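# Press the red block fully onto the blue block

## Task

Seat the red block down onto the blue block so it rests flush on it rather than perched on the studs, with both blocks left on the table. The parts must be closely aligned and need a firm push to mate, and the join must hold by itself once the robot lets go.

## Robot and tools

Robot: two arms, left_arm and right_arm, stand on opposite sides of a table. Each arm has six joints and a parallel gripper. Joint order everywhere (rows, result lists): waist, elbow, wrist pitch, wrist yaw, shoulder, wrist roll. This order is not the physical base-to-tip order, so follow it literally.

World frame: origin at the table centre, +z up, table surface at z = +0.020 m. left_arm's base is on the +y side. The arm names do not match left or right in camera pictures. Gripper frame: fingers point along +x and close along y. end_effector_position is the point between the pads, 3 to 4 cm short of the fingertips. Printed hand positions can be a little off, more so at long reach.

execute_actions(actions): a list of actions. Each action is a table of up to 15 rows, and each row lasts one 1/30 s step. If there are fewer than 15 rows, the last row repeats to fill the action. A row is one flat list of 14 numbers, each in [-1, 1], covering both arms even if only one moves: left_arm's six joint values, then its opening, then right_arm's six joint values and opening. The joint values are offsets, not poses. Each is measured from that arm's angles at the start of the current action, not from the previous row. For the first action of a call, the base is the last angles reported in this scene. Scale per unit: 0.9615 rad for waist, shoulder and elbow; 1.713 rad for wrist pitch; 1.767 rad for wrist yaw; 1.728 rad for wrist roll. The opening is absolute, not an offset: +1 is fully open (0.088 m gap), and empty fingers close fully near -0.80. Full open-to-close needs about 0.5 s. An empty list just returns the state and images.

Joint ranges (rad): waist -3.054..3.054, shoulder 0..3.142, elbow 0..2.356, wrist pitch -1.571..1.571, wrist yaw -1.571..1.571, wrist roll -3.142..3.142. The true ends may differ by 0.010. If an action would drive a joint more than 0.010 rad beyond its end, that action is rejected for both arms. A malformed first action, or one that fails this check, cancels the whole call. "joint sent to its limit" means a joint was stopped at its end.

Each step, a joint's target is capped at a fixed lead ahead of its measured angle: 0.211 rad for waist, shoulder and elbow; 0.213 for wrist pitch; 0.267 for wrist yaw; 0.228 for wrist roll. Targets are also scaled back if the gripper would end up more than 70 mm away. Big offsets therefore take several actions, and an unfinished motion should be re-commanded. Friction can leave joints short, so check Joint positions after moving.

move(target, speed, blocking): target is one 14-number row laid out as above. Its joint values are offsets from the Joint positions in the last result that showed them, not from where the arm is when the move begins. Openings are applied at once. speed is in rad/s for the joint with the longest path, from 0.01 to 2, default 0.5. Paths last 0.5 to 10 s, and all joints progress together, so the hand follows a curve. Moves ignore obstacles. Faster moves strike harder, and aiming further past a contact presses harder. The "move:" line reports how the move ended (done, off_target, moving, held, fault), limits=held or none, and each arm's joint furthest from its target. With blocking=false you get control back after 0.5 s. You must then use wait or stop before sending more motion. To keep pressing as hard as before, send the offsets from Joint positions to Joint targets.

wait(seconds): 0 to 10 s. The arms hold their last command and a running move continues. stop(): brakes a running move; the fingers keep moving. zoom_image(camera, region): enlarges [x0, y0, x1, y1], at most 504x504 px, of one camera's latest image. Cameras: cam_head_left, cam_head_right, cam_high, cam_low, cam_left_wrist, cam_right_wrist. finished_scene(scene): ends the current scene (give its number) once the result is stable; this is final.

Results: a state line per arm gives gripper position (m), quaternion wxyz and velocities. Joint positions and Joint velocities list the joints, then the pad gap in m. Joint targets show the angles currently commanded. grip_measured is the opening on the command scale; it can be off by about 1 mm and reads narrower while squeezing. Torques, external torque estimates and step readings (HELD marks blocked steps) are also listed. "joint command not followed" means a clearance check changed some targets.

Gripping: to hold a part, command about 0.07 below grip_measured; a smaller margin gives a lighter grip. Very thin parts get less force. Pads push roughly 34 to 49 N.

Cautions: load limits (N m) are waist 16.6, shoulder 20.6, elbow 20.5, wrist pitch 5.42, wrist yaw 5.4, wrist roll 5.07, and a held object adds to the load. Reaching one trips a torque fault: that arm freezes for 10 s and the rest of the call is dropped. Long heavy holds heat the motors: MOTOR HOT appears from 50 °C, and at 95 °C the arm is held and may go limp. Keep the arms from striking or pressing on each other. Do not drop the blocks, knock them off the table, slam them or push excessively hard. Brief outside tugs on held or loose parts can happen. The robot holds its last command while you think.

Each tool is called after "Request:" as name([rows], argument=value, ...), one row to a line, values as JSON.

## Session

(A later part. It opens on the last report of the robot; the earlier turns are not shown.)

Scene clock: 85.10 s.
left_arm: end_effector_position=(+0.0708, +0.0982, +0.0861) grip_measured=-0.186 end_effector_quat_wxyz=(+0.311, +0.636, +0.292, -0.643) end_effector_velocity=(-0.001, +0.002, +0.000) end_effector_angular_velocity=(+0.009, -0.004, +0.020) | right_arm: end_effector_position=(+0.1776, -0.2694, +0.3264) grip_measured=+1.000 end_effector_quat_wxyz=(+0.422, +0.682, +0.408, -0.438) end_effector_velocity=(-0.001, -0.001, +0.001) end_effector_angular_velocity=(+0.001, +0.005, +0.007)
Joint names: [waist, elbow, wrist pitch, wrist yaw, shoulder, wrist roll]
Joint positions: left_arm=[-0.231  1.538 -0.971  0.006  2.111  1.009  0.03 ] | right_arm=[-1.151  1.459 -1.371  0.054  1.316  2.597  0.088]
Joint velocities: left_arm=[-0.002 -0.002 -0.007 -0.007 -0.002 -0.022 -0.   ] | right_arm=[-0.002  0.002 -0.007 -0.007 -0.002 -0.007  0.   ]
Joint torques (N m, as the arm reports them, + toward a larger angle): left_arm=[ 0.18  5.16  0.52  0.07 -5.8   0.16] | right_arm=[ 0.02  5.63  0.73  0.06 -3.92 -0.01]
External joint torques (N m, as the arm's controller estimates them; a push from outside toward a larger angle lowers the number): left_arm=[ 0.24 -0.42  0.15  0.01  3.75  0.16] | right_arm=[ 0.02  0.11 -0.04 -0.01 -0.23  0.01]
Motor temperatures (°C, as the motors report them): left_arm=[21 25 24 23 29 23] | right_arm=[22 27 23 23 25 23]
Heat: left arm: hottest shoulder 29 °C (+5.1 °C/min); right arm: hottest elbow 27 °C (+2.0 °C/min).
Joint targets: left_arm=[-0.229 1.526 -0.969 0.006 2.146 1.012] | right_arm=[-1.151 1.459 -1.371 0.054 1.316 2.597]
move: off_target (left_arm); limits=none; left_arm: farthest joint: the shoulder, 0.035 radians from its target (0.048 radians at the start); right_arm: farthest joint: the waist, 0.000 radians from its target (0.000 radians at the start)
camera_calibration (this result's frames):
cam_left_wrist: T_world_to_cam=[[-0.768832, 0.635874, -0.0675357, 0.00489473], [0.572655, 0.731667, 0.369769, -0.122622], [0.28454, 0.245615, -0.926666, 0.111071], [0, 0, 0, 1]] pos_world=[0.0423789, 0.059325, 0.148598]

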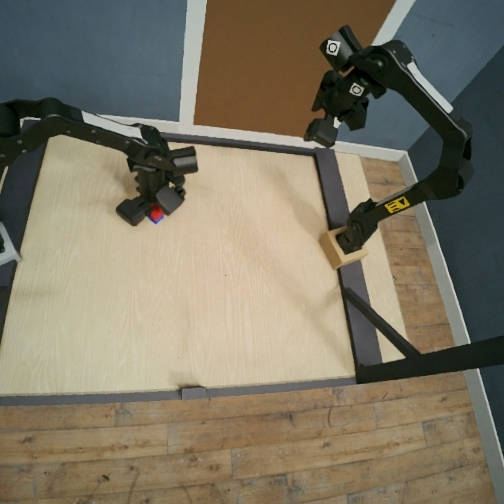

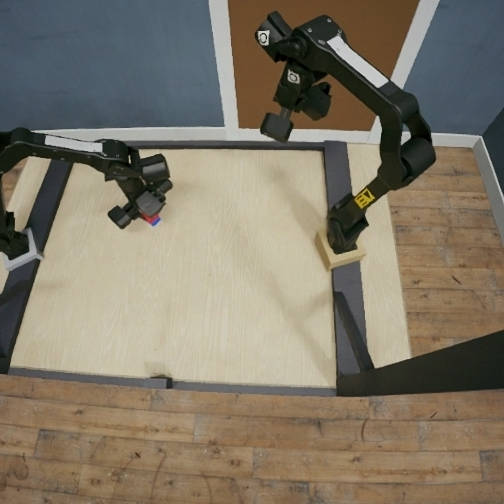

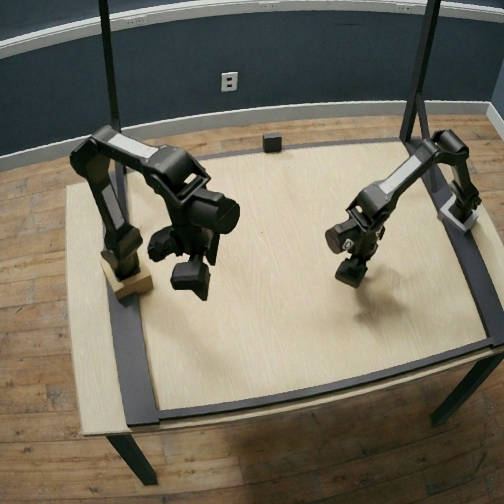

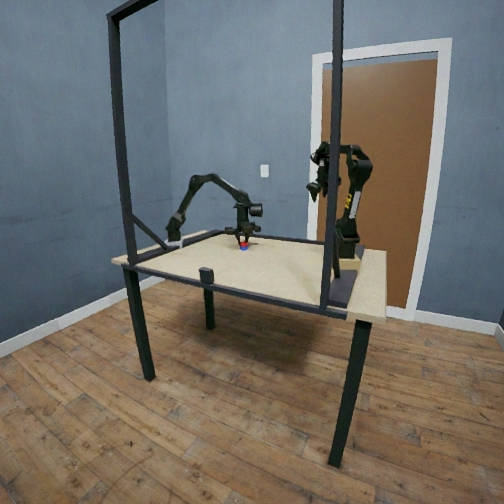

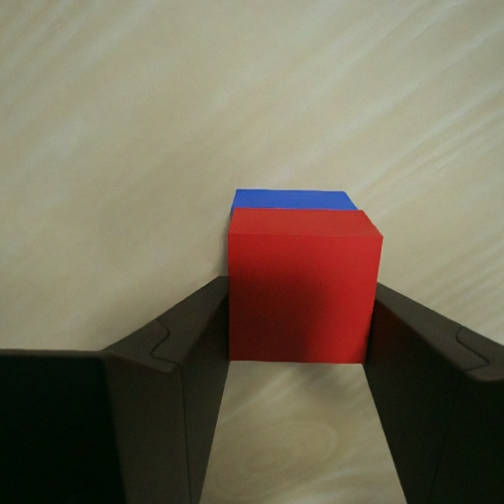

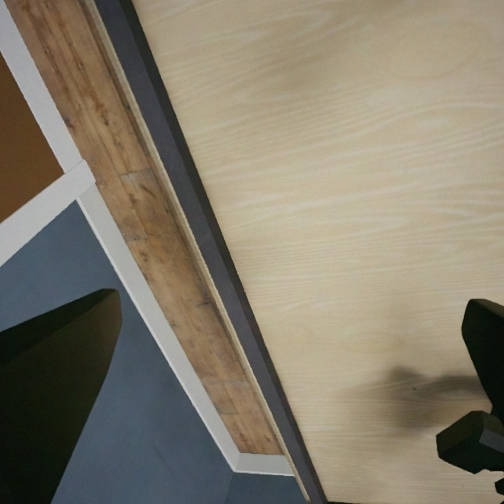

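Request:
move(target=[0,0,0,0,0.005,0,0.02,0,0,0,0,0,0,1], speed=0.05)

Request:
move(target=[0,-0.04,0.022,0,0.027,0,0.02,0,0,0,0,0,0,1], speed=0.06)

Request:
move(target=[0,0,0,0,0,0,-0.22,0,0,0,0,0,0,1])

Request:
zoom_image(camera="cam_left_wrist", region=[200,150,420,300])

Scene clock: 93.53 s.
left_arm: end_effector_position=(+0.0709, +0.0980, +0.0861) grip_measured=+0.017 end_effector_quat_wxyz=(+0.311, +0.636, +0.292, -0.643) end_effector_velocity=(-0.001, +0.003, +0.001) end_effector_angular_velocity=(+0.009, -0.004, +0.005) | right_arm: end_effector_position=(+0.1776, -0.2694, +0.3264) grip_measured=+1.000 end_effector_quat_wxyz=(+0.422, +0.682, +0.408, -0.438) end_effector_velocity=(+0.002, -0.001, +0.000) end_effector_angular_velocity=(+0.002, -0.009, -0.012)
Joint names: [waist, elbow, wrist pitch, wrist yaw, shoulder, wrist roll]
Joint positions: left_arm=[-0.231  1.538 -0.97   0.006  2.111  1.009  0.04 ] | right_arm=[-1.151  1.459 -1.371  0.054  1.316  2.597  0.088]
Joint velocities: left_arm=[-0.002 -0.007 -0.007 -0.007 -0.007 -0.007 -0.   ] | right_arm=[-0.002 -0.002  0.007  0.007 -0.002  0.007  0.   ]
Joint torques (N m, as the arm reports them, + toward a larger angle): left_arm=[-0.09  6.43  0.36  0.04 -9.47  0.05] | right_arm=[ 0.02  5.62  0.73  0.06 -3.93  0.  ]
External joint torques (N m, as the arm's controller estimates them; a push from outside toward a larger angle lowers the number): left_arm=[-0.09  0.94  0.   -0.01 -0.01  0.05] | right_arm=[ 0.03  0.11 -0.05 -0.01 -0.26  0.01]
Motor temperatures (°C, as the motors report them): left_arm=[21 25 24 23 29 23] | right_arm=[22 28 23 23 25 23]
Heat: left arm: hottest shoulder 29 °C (+4.1 °C/min); right arm: hottest elbow 28 °C (+2.0 °C/min).
Joint targets: left_arm=[-0.231 1.538 -0.970 0.006 2.116 1.009] | right_arm=[-1.151 1.459 -1.371 0.054 1.316 2.597]
move: done; limits=none; left_arm: farthest joint: the shoulder, 0.005 radians from its target (0.005 radians at the start); right_arm: farthest joint: the waist, 0.000 radians from its target (0.000 radians at the start)
camera_calibration (this result's frames):
cam_left_wrist: T_world_to_cam=[[-0.768816, 0.635825, -0.0681805, 0.00509485], [0.572567, 0.731935, 0.369376, -0.122524], [0.284762, 0.244944, -0.926776, 0.111159], [0, 0, 0, 1]] pos_world=[0.0424162, 0.0592123, 0.148624]

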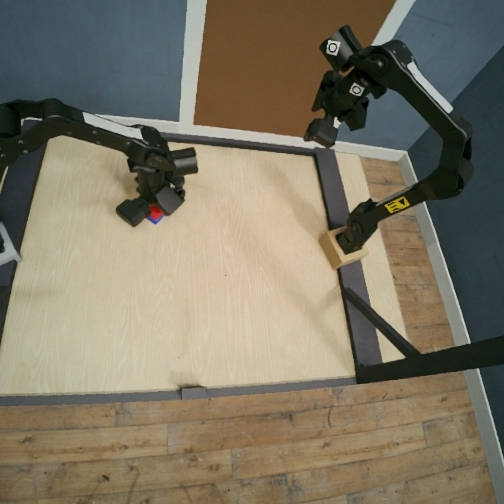

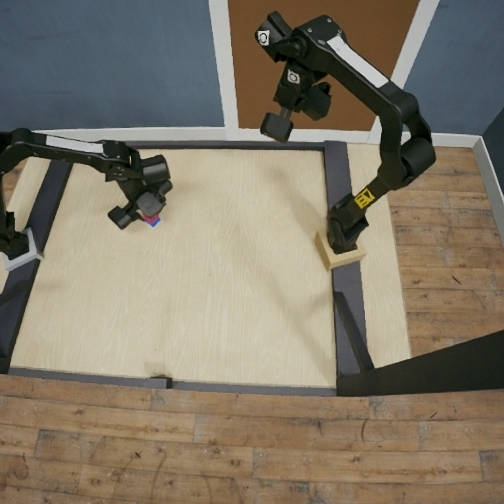

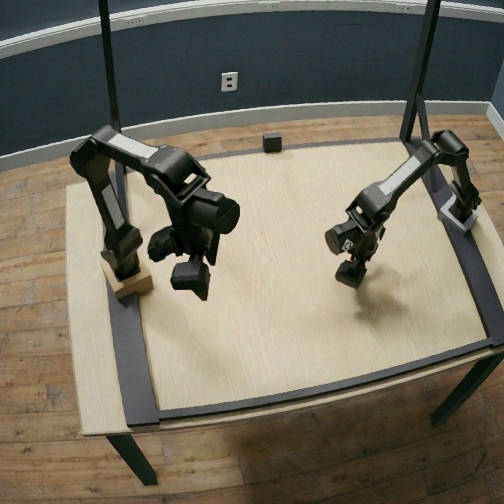

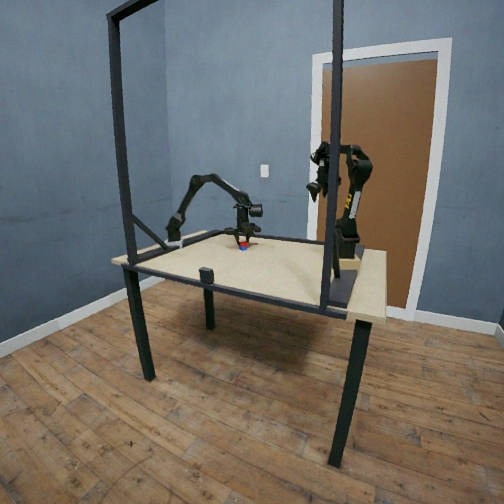

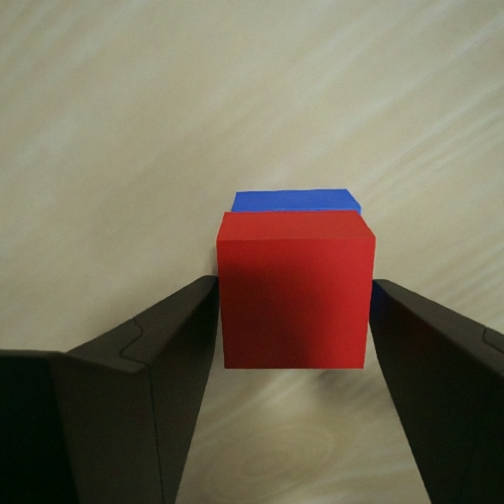

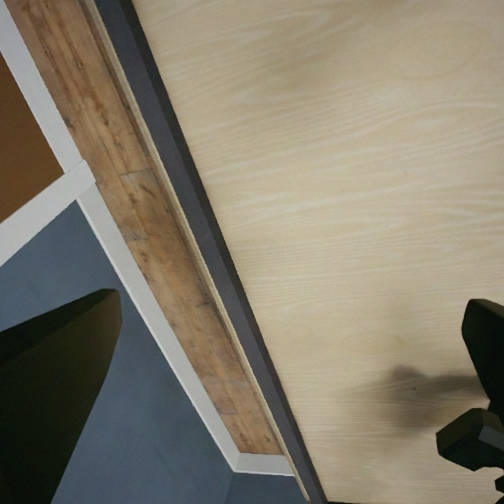

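Scene clock: 94.53 s.
left_arm: end_effector_position=(+0.0705, +0.0991, +0.0758) grip_measured=+0.017 end_effector_quat_wxyz=(+0.310, +0.636, +0.293, -0.643) end_effector_velocity=(+0.001, -0.002, +0.002) end_effector_angular_velocity=(-0.009, -0.011, -0.024) | right_arm: end_effector_position=(+0.1776, -0.2694, +0.3264) grip_measured=+1.000 end_effector_quat_wxyz=(+0.422, +0.682, +0.408, -0.438) end_effector_velocity=(-0.002, -0.001, -0.001) end_effector_angular_velocity=(-0.006, +0.006, +0.021)
Joint names: [waist, elbow, wrist pitch, wrist yaw, shoulder, wrist roll]
Joint positions: left_arm=[-0.231  1.512 -0.935  0.006  2.122  1.009  0.04 ] | right_arm=[-1.151  1.459 -1.371  0.054  1.316  2.597  0.088]
Joint velocities: left_arm=[-0.002  0.002  0.007 -0.007 -0.002  0.022 -0.   ] | right_arm=[-0.002 -0.002 -0.007 -0.007 -0.002 -0.022  0.   ]
Joint torques (N m, as the arm reports them, + toward a larger angle): left_arm=[-0.19  4.87  0.63  0.03 -8.24  0.01] | right_arm=[ 0.01  5.6   0.73  0.06 -3.93  0.  ]
External joint torques (N m, as the arm's controller estimates them; a push from outside toward a larger angle lowers the number): left_arm=[-0.2  -0.6   0.25 -0.01  1.24  0.02] | right_arm=[ 0.01  0.09 -0.05 -0.01 -0.27  0.02]
Motor temperatures (°C, as the motors report them): left_arm=[21 25 24 23 29 23] | right_arm=[22 28 23 23 25 23]
Heat: left arm: hottest shoulder 29 °C (+4.1 °C/min); right arm: hottest elbow 28 °C (+2.0 °C/min).
Joint targets: left_arm=[-0.231 1.499 -0.932 0.006 2.137 1.009] | right_arm=[-1.151 1.459 -1.371 0.054 1.316 2.597]
move: off_target (left_arm); limits=none; left_arm: farthest joint: the shoulder, 0.015 radians from its target (0.026 radians at the start); right_arm: farthest joint: the waist, 0.000 radians from its target (0.000 radians at the start)
camera_calibration (this result's frames):
cam_left_wrist: T_world_to_cam=[[-0.768864, 0.635971, -0.0662461, 0.0032758], [0.572833, 0.731131, 0.370554, -0.119314], [0.284096, 0.246958, -0.926446, 0.101233], [0, 0, 0, 1]] pos_world=[0.0421058, 0.0601507, 0.138216]

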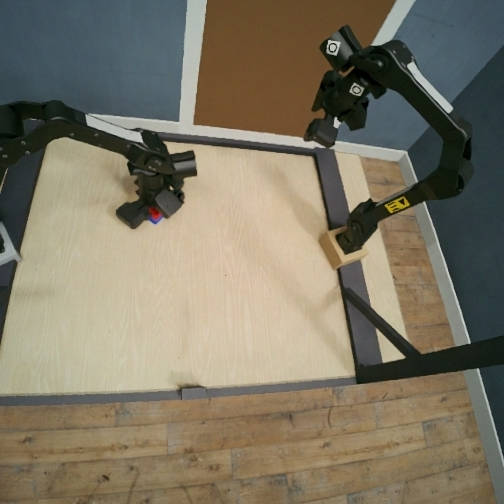

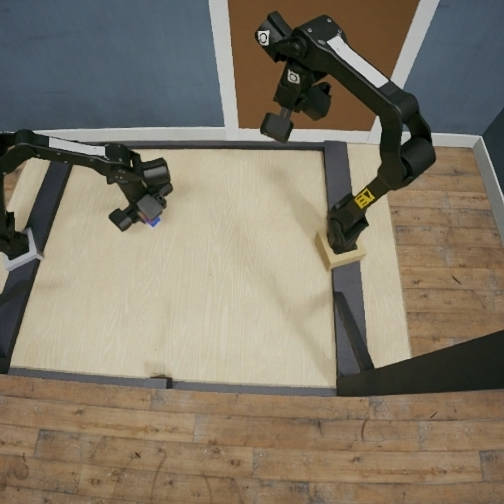

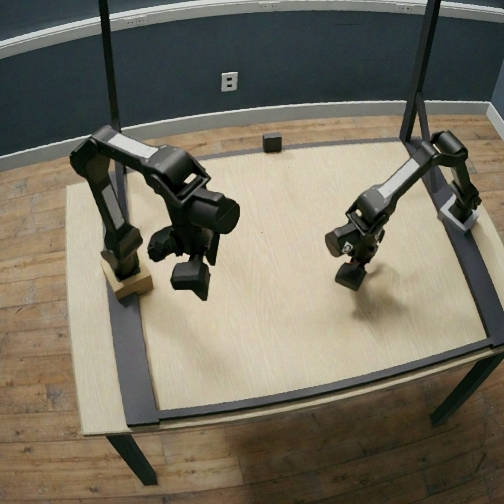

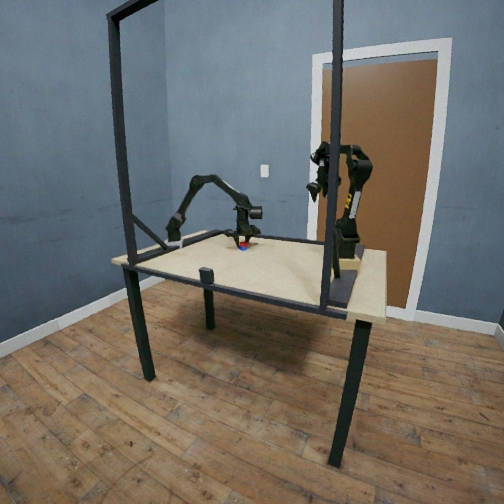

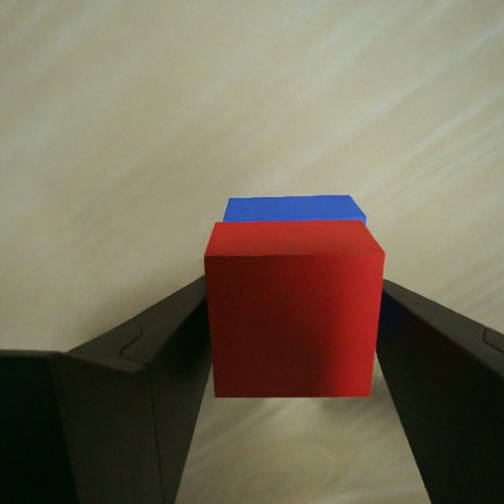

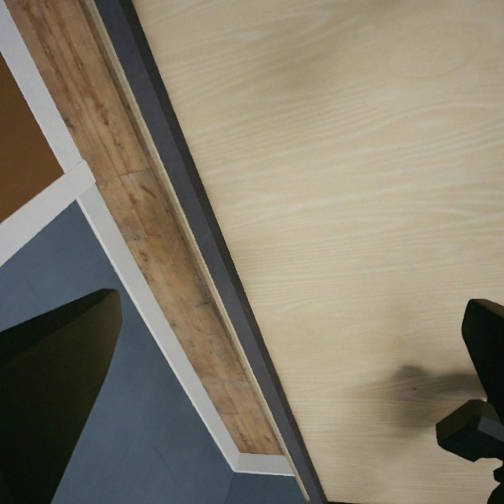

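Scene clock: 95.03 s.
left_arm: end_effector_position=(+0.0705, +0.0991, +0.0758) grip_measured=-0.183 end_effector_quat_wxyz=(+0.310, +0.636, +0.293, -0.643) end_effector_velocity=(-0.003, +0.005, +0.000) end_effector_angular_velocity=(+0.023, -0.000, -0.014) | right_arm: end_effector_position=(+0.1776, -0.2694, +0.3264) grip_measured=+1.000 end_effector_quat_wxyz=(+0.422, +0.682, +0.408, -0.438) end_effector_velocity=(-0.003, +0.001, -0.001) end_effector_angular_velocity=(+0.008, +0.018, +0.012)
Joint names: [waist, elbow, wrist pitch, wrist yaw, shoulder, wrist roll]
Joint positions: left_arm=[-0.231  1.512 -0.935  0.006  2.122  1.009  0.03 ] | right_arm=[-1.151  1.459 -1.371  0.054  1.316  2.597  0.088]
Joint velocities: left_arm=[-0.007 -0.002 -0.022 -0.007 -0.002  0.007  0.   ] | right_arm=[-0.002 -0.002 -0.007 -0.022 -0.002 -0.007  0.   ]
Joint torques (N m, as the arm reports them, + toward a larger angle): left_arm=[ -0.12   6.48   0.4    0.04 -10.05   0.04] | right_arm=[ 0.01  5.61  0.73  0.06 -3.94 -0.01]
External joint torques (N m, as the arm's controller estimates them; a push from outside toward a larger angle lowers the number): left_arm=[-0.07  1.05  0.05 -0.01 -0.58  0.04] | right_arm=[-0.01  0.16 -0.04  0.   -0.33  0.01]
Motor temperatures (°C, as the motors report them): left_arm=[21 25 24 23 29 23] | right_arm=[22 28 23 23 25 23]
Heat: left arm: hottest shoulder 29 °C (+4.0 °C/min); right arm: hottest elbow 28 °C (+2.0 °C/min).
Joint targets: left_arm=[-0.231 1.512 -0.935 0.006 2.122 1.009] | right_arm=[-1.151 1.459 -1.371 0.054 1.316 2.597]
move: done; limits=none; left_arm: farthest joint: the waist, 0.000 radians from its target (0.000 radians at the start); right_arm: farthest joint: the waist, 0.000 radians from its target (0.000 radians at the start)
camera_calibration (this result's frames):
cam_left_wrist: T_world_to_cam=[[-0.768864, 0.635971, -0.0662461, 0.0032758], [0.572833, 0.731131, 0.370554, -0.119314], [0.284096, 0.246958, -0.926446, 0.101233], [0, 0, 0, 1]] pos_world=[0.0421058, 0.0601507, 0.138216]

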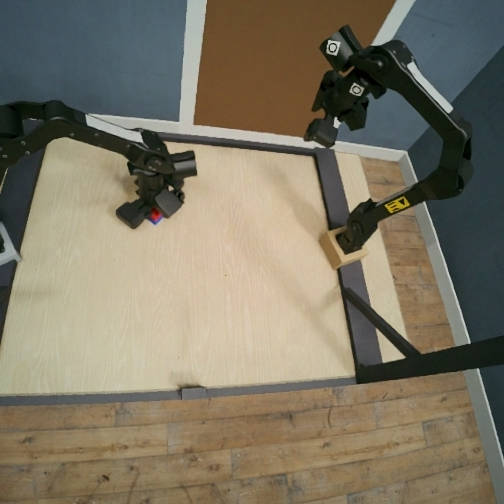

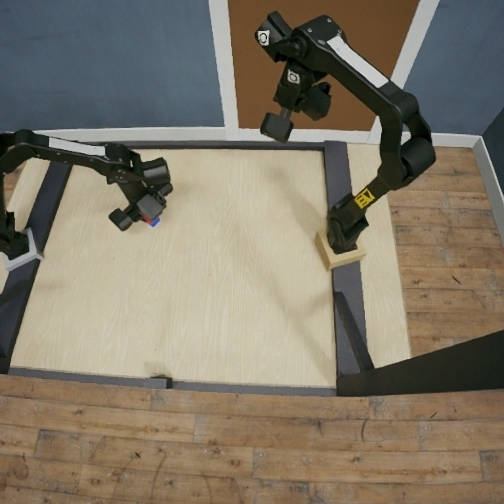

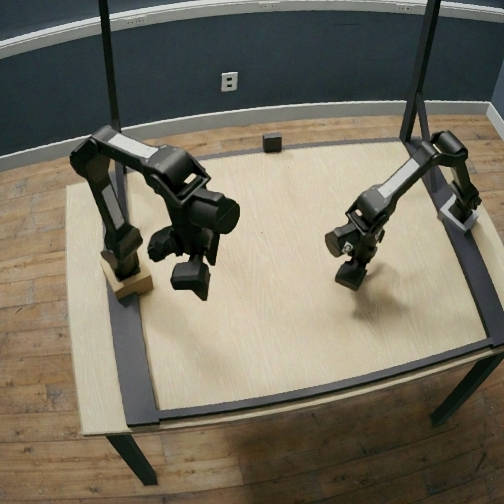

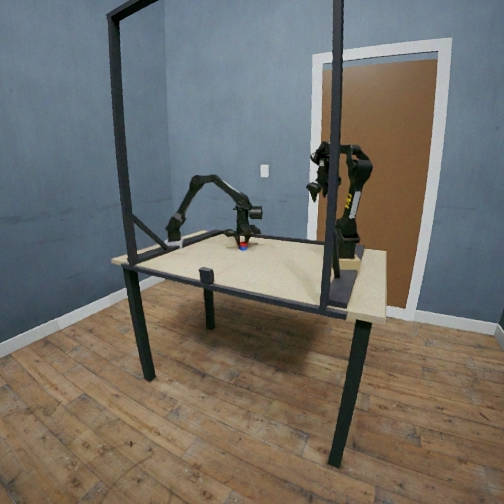

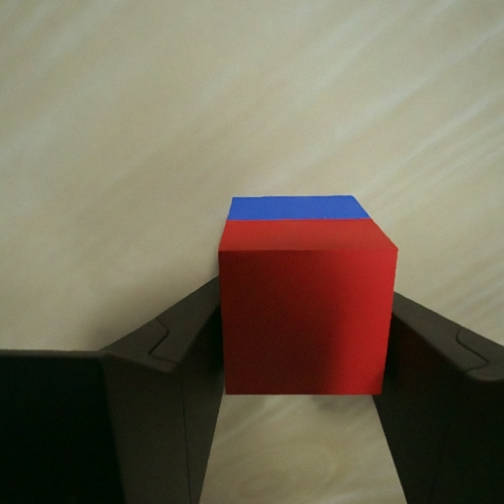

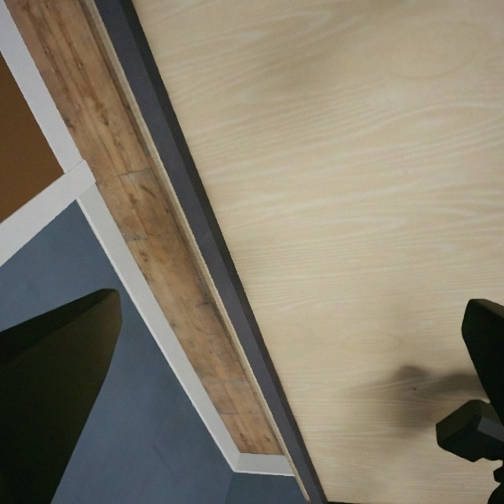

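Region (200, 150, 420, 300) of cam_left_wrist's 504x504 image, scaled by 2.291, with more detail than that image has; it fills the top 344 rows of this view, and the rest is white.

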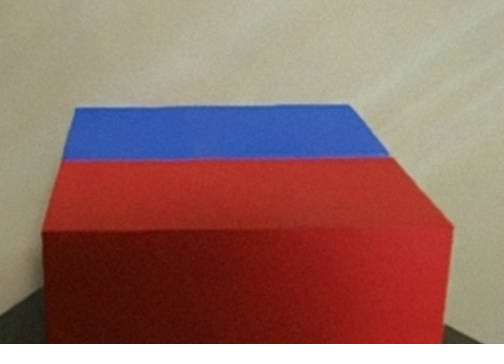

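Request:
execute_actions([
  [[0,0,0,0,0,0,-0.16,0,0,0,0,0,0,1]],
  [[0,0,0,0,0,0,-0.1,0,0,0,0,0,0,1]],
  [[0,0,0,0,0,0,1,0,0,0,0,0,0,1]],
])

Request:
move(target=[0,0,0,0,0,0.911,1,0,0,0,0,0,0,1], speed=1.2)

Request:
execute_actions([
  [[0,0,0,0,0,0,0,0,0,0,0,0,0,1]],
  [[0,0,0,0,0,0,-0.12,0,0,0,0,0,0,1]],
  [[0,0,0,0,0,0,-0.22,0,0,0,0,0,0,1]],
])

Scene clock: 101.10 s.
left_arm: end_effector_position=(+0.0705, +0.0991, +0.0758) grip_measured=+0.980 end_effector_quat_wxyz=(+0.310, +0.636, +0.293, -0.643) end_effector_velocity=(-0.004, +0.001, +0.000) end_effector_angular_velocity=(+0.005, +0.009, -0.000) | right_arm: end_effector_position=(+0.1776, -0.2694, +0.3264) grip_measured=+1.000 end_effector_quat_wxyz=(+0.422, +0.682, +0.408, -0.438) end_effector_velocity=(-0.004, -0.003, -0.002) end_effector_angular_velocity=(-0.012, +0.020, +0.007)
Joint names: [waist, elbow, wrist pitch, wrist yaw, shoulder, wrist roll]
Joint positions: left_arm=[-0.231  1.512 -0.935  0.006  2.122  1.009  0.087] | right_arm=[-1.151  1.459 -1.371  0.054  1.316  2.597  0.088]
Joint velocities: left_arm=[-0.007 -0.002 -0.007  0.007 -0.002 -0.007  0.006] | right_arm=[-0.002 -0.002 -0.022 -0.007 -0.002 -0.007  0.   ]
Joint torques (N m, as the arm reports them, + toward a larger angle): left_arm=[  0.01   6.41   0.39   0.06 -10.09   0.06] | right_arm=[ 0.01  5.61  0.73  0.06 -3.93  0.  ]
External joint torques (N m, as the arm's controller estimates them; a push from outside toward a larger angle lowers the number): left_arm=[ 0.07  0.96  0.03  0.   -0.62  0.06] | right_arm=[-0.01  0.15 -0.02 -0.01 -0.27  0.01]
External joint torques at the end of the 1st action: left_arm=[ 0.06  1.01  0.   -0.01 -0.73  0.01] | right_arm=[ 0.02  0.12 -0.04 -0.01 -0.26  0.01]
External joint torques at the end of the 2nd action: left_arm=[ 0.14  0.8   0.03 -0.01 -0.43  0.05] | right_arm=[ 0.03  0.15 -0.03 -0.01 -0.25  0.01]
Motor temperatures (°C, as the motors report them): left_arm=[21 25 24 23 29 23] | right_arm=[22 28 23 23 25 23]
Heat: left arm: hottest shoulder 29 °C (+3.1 °C/min); right arm: hottest elbow 28 °C (+2.0 °C/min).
Joint targets: left_arm=[-0.231 1.512 -0.935 0.006 2.122 1.009] | right_arm=[-1.151 1.459 -1.371 0.054 1.316 2.597]
Step readings (joint positions; steps 1 to 15: 1st action; 16 to 30: 2nd action; 31 to 45: 3rd action):
0: left_arm=[-0.231 1.512 -0.935 0.006 2.122 1.009] | right_arm=[-1.151 1.459 -1.371 0.054 1.316 2.597]
1: left_arm=[-0.231 1.512 -0.935 0.006 2.122 1.009] | right_arm=[-1.151 1.459 -1.371 0.054 1.316 2.597]
2: left_arm=[-0.231 1.512 -0.935 0.006 2.122 1.009] | right_arm=[-1.151 1.459 -1.371 0.054 1.316 2.597]
4: left_arm=[-0.231 1.512 -0.935 0.006 2.122 1.009] | right_arm=[-1.151 1.459 -1.371 0.054 1.316 2.597]
8: left_arm=[-0.231 1.512 -0.935 0.006 2.122 1.009] | right_arm=[-1.151 1.459 -1.371 0.054 1.316 2.597]
15: left_arm=[-0.231 1.512 -0.935 0.006 2.122 1.009] | right_arm=[-1.151 1.459 -1.371 0.054 1.316 2.597]
16: left_arm=[-0.231 1.512 -0.935 0.006 2.122 1.009] | right_arm=[-1.151 1.459 -1.371 0.054 1.316 2.597]
17: left_arm=[-0.231 1.512 -0.935 0.006 2.122 1.009] | right_arm=[-1.151 1.459 -1.371 0.054 1.316 2.597]
19: left_arm=[-0.231 1.512 -0.935 0.006 2.122 1.009] | right_arm=[-1.151 1.459 -1.371 0.054 1.316 2.597]
23: left_arm=[-0.231 1.512 -0.935 0.006 2.122 1.009] | right_arm=[-1.151 1.459 -1.371 0.054 1.316 2.597]
30: left_arm=[-0.231 1.512 -0.935 0.006 2.122 1.009] | right_arm=[-1.151 1.459 -1.371 0.054 1.316 2.597]
31: left_arm=[-0.231 1.512 -0.935 0.006 2.122 1.009] | right_arm=[-1.151 1.459 -1.371 0.054 1.316 2.597]
32: left_arm=[-0.231 1.512 -0.935 0.006 2.122 1.009] | right_arm=[-1.151 1.459 -1.371 0.054 1.316 2.597]
34: left_arm=[-0.231 1.512 -0.935 0.006 2.122 1.009] | right_arm=[-1.151 1.459 -1.371 0.054 1.316 2.597]
38: left_arm=[-0.231 1.512 -0.935 0.006 2.122 1.009] | right_arm=[-1.151 1.459 -1.371 0.054 1.316 2.597]
45: Joint positions above
camera_calibration (this result's frames):
cam_left_wrist: T_world_to_cam=[[-0.768864, 0.635971, -0.0662461, 0.0032758], [0.572833, 0.731131, 0.370554, -0.119314], [0.284096, 0.246958, -0.926446, 0.101233], [0, 0, 0, 1]] pos_world=[0.0421058, 0.0601507, 0.138216]

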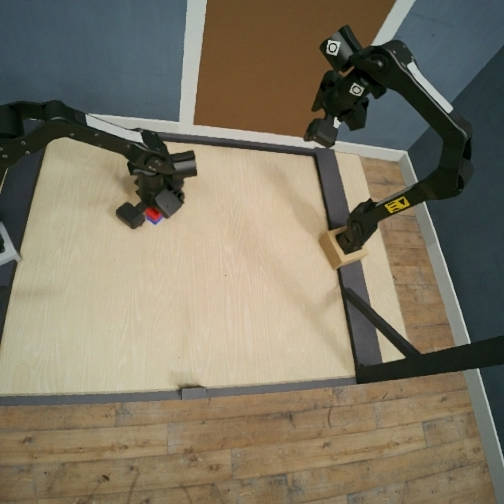

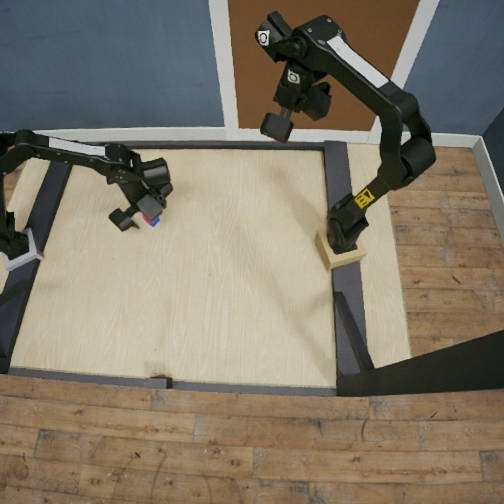

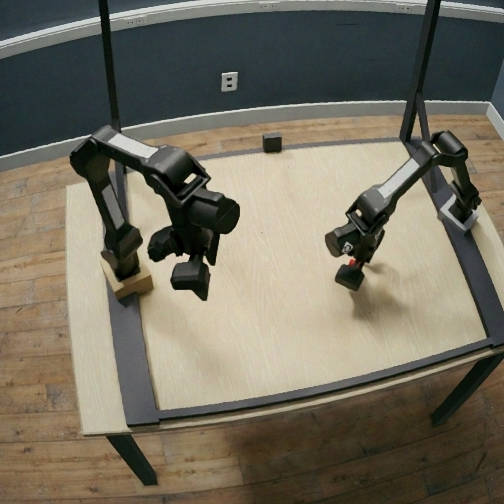

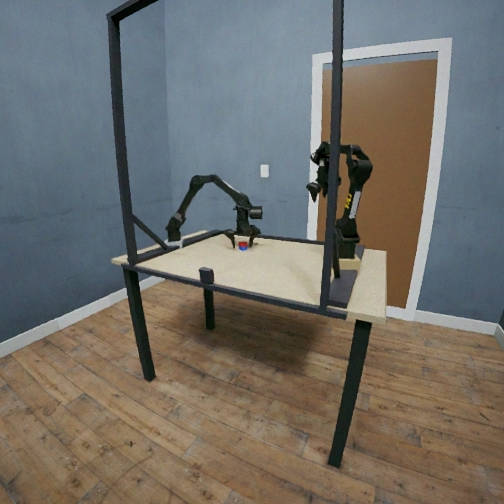

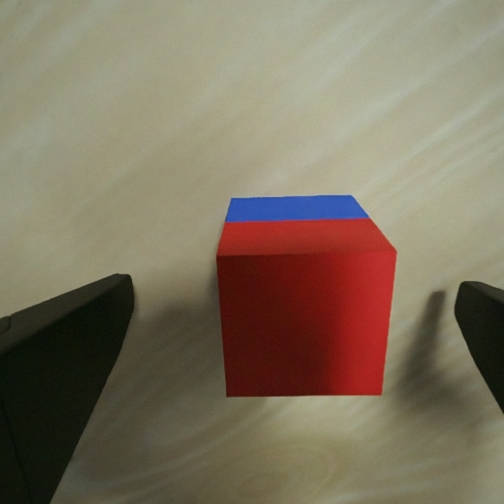

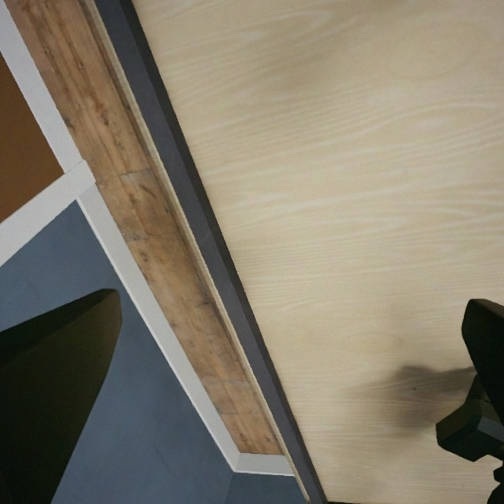

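Scene clock: 103.20 s.
left_arm: end_effector_position=(+0.0705, +0.0991, +0.0758) grip_measured=+0.991 end_effector_quat_wxyz=(-0.231, +0.669, -0.247, -0.662) end_effector_velocity=(-0.001, +0.002, -0.002) end_effector_angular_velocity=(+0.014, -0.003, -0.010) | right_arm: end_effector_position=(+0.1776, -0.2694, +0.3264) grip_measured=+1.000 end_effector_quat_wxyz=(+0.422, +0.682, +0.408, -0.438) end_effector_velocity=(-0.000, -0.003, -0.001) end_effector_angular_velocity=(-0.012, -0.001, +0.002)
Joint names: [waist, elbow, wrist pitch, wrist yaw, shoulder, wrist roll]
Joint positions: left_arm=[-0.231  1.512 -0.935  0.006  2.122  2.58   0.088] | right_arm=[-1.151  1.459 -1.371  0.054  1.316  2.597  0.088]
Joint velocities: left_arm=[-0.002 -0.002 -0.007 -0.007  0.002  0.007 -0.   ] | right_arm=[-0.002 -0.002 -0.007  0.007 -0.002 -0.007  0.   ]
Joint torques (N m, as the arm reports them, + toward a larger angle): left_arm=[  0.     6.54   0.26   0.02 -10.06   0.22] | right_arm=[ 0.01  5.63  0.73  0.06 -3.93 -0.01]
External joint torques (N m, as the arm's controller estimates them; a push from outside toward a larger angle lowers the number): left_arm=[ 0.01  1.18 -0.02 -0.02 -0.71  0.22] | right_arm=[ 0.02  0.12 -0.04 -0.02 -0.25  0.01]
Motor temperatures (°C, as the motors report them): left_arm=[21 25 24 23 30 23] | right_arm=[22 28 23 23 25 23]
Heat: left arm: hottest shoulder 30 °C (+3.0 °C/min); right arm: hottest elbow 28 °C (+2.0 °C/min).
Joint targets: left_arm=[-0.231 1.512 -0.935 0.006 2.122 2.583] | right_arm=[-1.151 1.459 -1.371 0.054 1.316 2.597]
move: done; limits=none; left_arm: farthest joint: the wrist roll, 0.004 radians from its target (1.575 radians at the start); right_arm: farthest joint: the waist, 0.000 radians from its target (0.000 radians at the start)
camera_calibration (this result's frames):
cam_left_wrist: T_world_to_cam=[[0.637675, 0.767415, -0.0666683, -0.108899], [0.720329, -0.563399, 0.404608, -0.00403524], [0.272942, -0.306032, -0.912057, 0.155718], [0, 0, 0, 1]] pos_world=[0.0298465, 0.128952, 0.136397]

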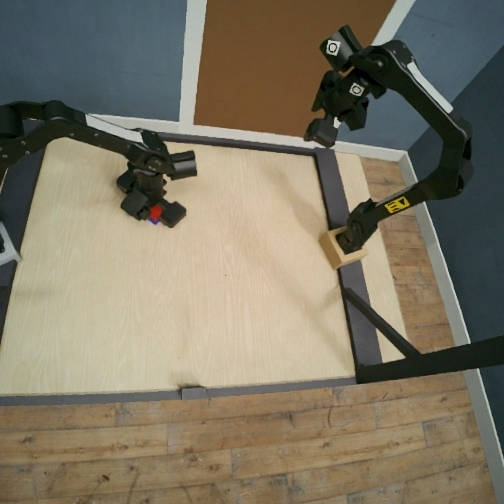

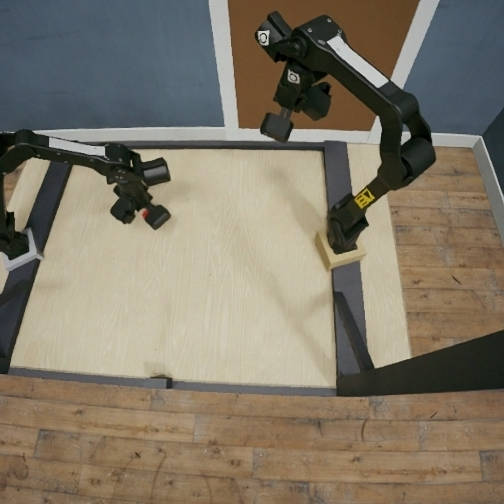

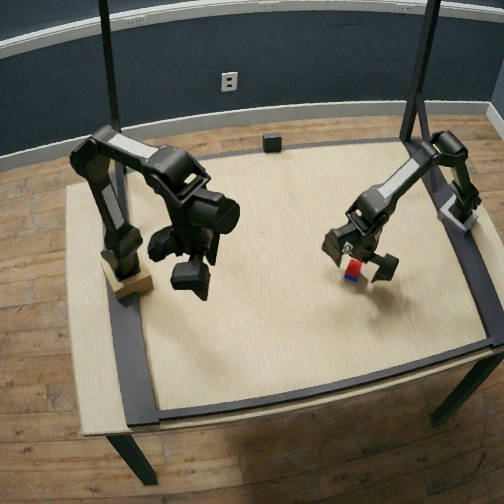

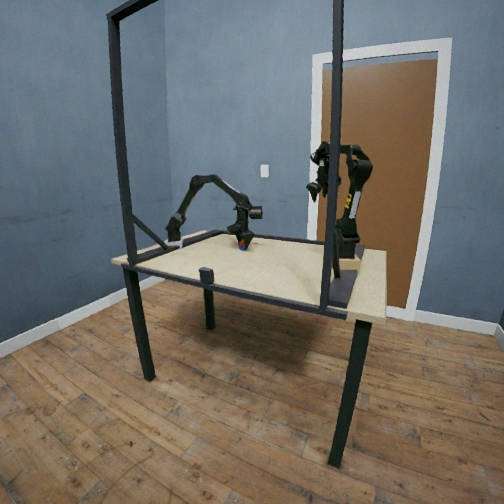

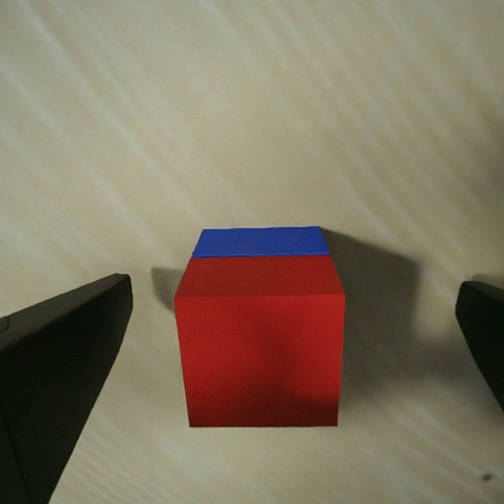

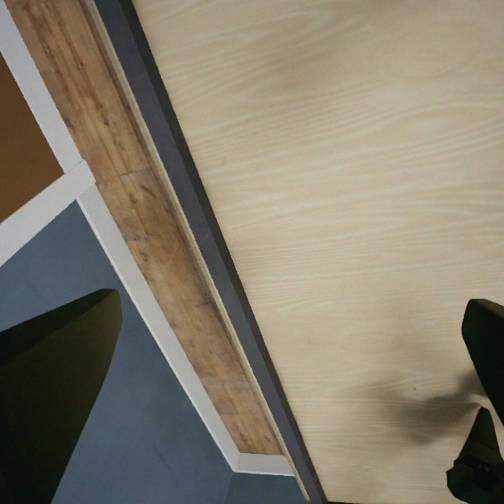

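Scene clock: 104.70 s.
left_arm: end_effector_position=(+0.0705, +0.0991, +0.0758) grip_measured=-0.183 end_effector_quat_wxyz=(-0.230, +0.669, -0.247, -0.662) end_effector_velocity=(+0.002, +0.001, +0.001) end_effector_angular_velocity=(+0.009, -0.020, -0.009) | right_arm: end_effector_position=(+0.1776, -0.2694, +0.3264) grip_measured=+1.000 end_effector_quat_wxyz=(+0.422, +0.682, +0.408, -0.438) end_effector_velocity=(-0.003, -0.001, +0.000) end_effector_angular_velocity=(+0.001, +0.005, +0.012)
Joint names: [waist, elbow, wrist pitch, wrist yaw, shoulder, wrist roll]
Joint positions: left_arm=[-0.231  1.512 -0.935  0.007  2.122  2.58   0.03 ] | right_arm=[-1.151  1.459 -1.371  0.054  1.316  2.597  0.088]
Joint velocities: left_arm=[-0.002  0.002 -0.007 -0.022 -0.002  0.007  0.   ] | right_arm=[ 0.002 -0.002 -0.007 -0.007 -0.007 -0.007  0.   ]
Joint torques (N m, as the arm reports them, + toward a larger angle): left_arm=[  0.07   6.26   0.3    0.03 -10.05  -0.02] | right_arm=[ 0.    5.61  0.73  0.06 -3.93  0.  ]
External joint torques (N m, as the arm's controller estimates them; a push from outside toward a larger angle lowers the number): left_arm=[ 0.04  0.88  0.03 -0.01 -0.64 -0.02] | right_arm=[-0.02  0.09 -0.04 -0.01 -0.21  0.01]
External joint torques at the end of the 1st action: left_arm=[-0.04  0.83  0.03 -0.06 -0.61  0.04] | right_arm=[ 0.01  0.14 -0.04 -0.01 -0.31  0.01]
External joint torques at the end of the 2nd action: left_arm=[-0.14  0.88 -0.03 -0.02 -0.54  0.03] | right_arm=[ 0.01  0.08 -0.05 -0.02 -0.24  0.01]
Motor temperatures (°C, as the motors report them): left_arm=[21 25 24 23 30 23] | right_arm=[22 28 23 23 25 23]
Heat: left arm: hottest shoulder 30 °C (+3.0 °C/min); right arm: hottest elbow 28 °C (+2.0 °C/min).
Joint targets: left_arm=[-0.231 1.512 -0.935 0.007 2.122 2.580] | right_arm=[-1.151 1.459 -1.371 0.054 1.316 2.597]
Step readings (joint positions; steps 1 to 15: 1st action; 16 to 30: 2nd action; 31 to 45: 3rd action):
0: left_arm=[-0.231 1.512 -0.935 0.006 2.122 2.580] | right_arm=[-1.151 1.459 -1.371 0.054 1.316 2.597]
1: left_arm=[-0.231 1.512 -0.935 0.006 2.122 2.580] | right_arm=[-1.151 1.459 -1.371 0.054 1.316 2.597]
2: left_arm=[-0.231 1.512 -0.935 0.006 2.122 2.580] | right_arm=[-1.151 1.459 -1.371 0.054 1.316 2.597]
4: left_arm=[-0.231 1.512 -0.935 0.006 2.122 2.580] | right_arm=[-1.151 1.459 -1.371 0.054 1.316 2.597]
8: left_arm=[-0.231 1.512 -0.935 0.007 2.122 2.580] | right_arm=[-1.151 1.459 -1.371 0.054 1.316 2.597]
15: left_arm=[-0.231 1.512 -0.935 0.007 2.122 2.580] | right_arm=[-1.151 1.459 -1.371 0.054 1.316 2.597]
16: left_arm=[-0.231 1.512 -0.935 0.007 2.122 2.580] | right_arm=[-1.151 1.459 -1.371 0.054 1.316 2.597]
17: left_arm=[-0.231 1.512 -0.935 0.007 2.122 2.580] | right_arm=[-1.151 1.459 -1.371 0.054 1.316 2.597]
19: left_arm=[-0.231 1.512 -0.935 0.007 2.122 2.580] | right_arm=[-1.151 1.459 -1.371 0.054 1.316 2.597]
23: left_arm=[-0.231 1.512 -0.935 0.007 2.122 2.580] | right_arm=[-1.151 1.459 -1.371 0.054 1.316 2.597]
30: left_arm=[-0.231 1.512 -0.935 0.007 2.122 2.580] | right_arm=[-1.151 1.459 -1.371 0.054 1.316 2.597]
31: left_arm=[-0.231 1.512 -0.935 0.007 2.122 2.580] | right_arm=[-1.151 1.459 -1.371 0.054 1.316 2.597]
32: left_arm=[-0.231 1.512 -0.935 0.007 2.122 2.580] | right_arm=[-1.151 1.459 -1.371 0.054 1.316 2.597]
34: left_arm=[-0.231 1.512 -0.935 0.007 2.122 2.580] | right_arm=[-1.151 1.459 -1.371 0.054 1.316 2.597]
38: left_arm=[-0.231 1.512 -0.935 0.007 2.122 2.580] | right_arm=[-1.151 1.459 -1.371 0.054 1.316 2.597]
45: Joint positions above
camera_calibration (this result's frames):
cam_left_wrist: T_world_to_cam=[[0.637658, 0.767401, -0.066991, -0.108823], [0.72047, -0.563357, 0.404415, -0.00400567], [0.272609, -0.306143, -0.912119, 0.155767], [0, 0, 0, 1]] pos_world=[0.0298142, 0.128941, 0.136408]

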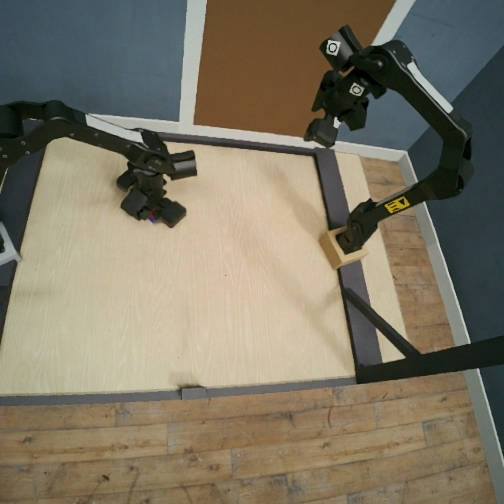

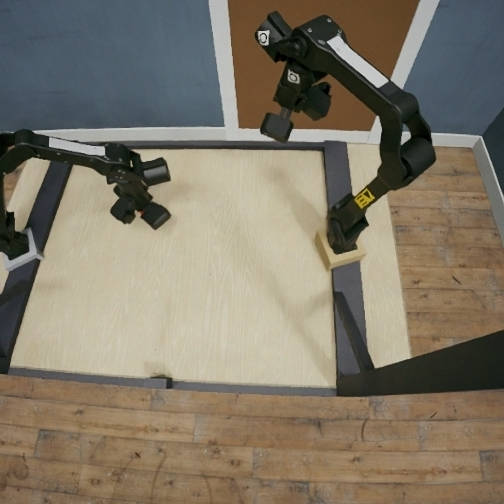

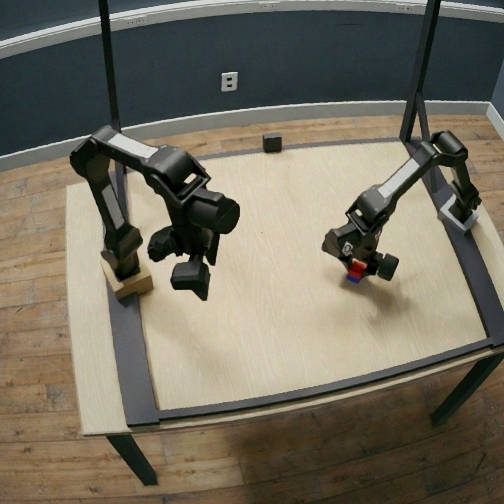

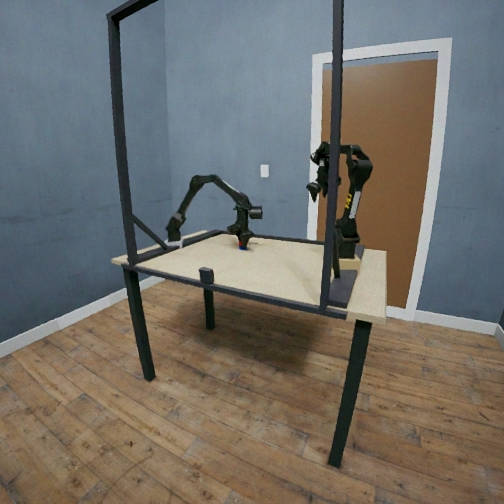

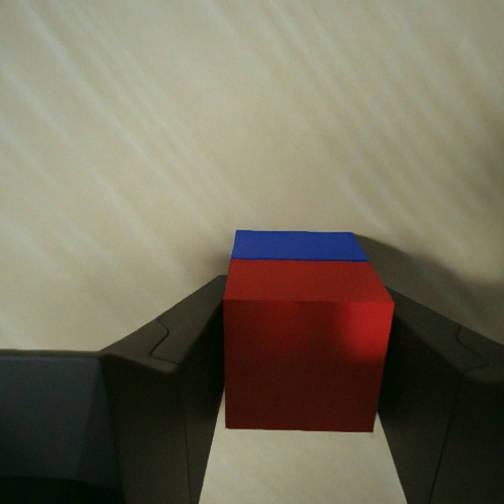

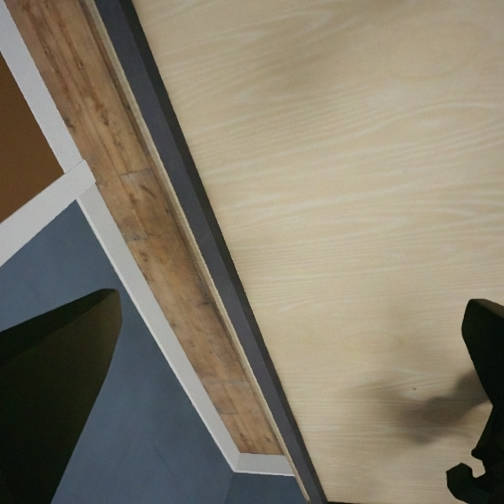

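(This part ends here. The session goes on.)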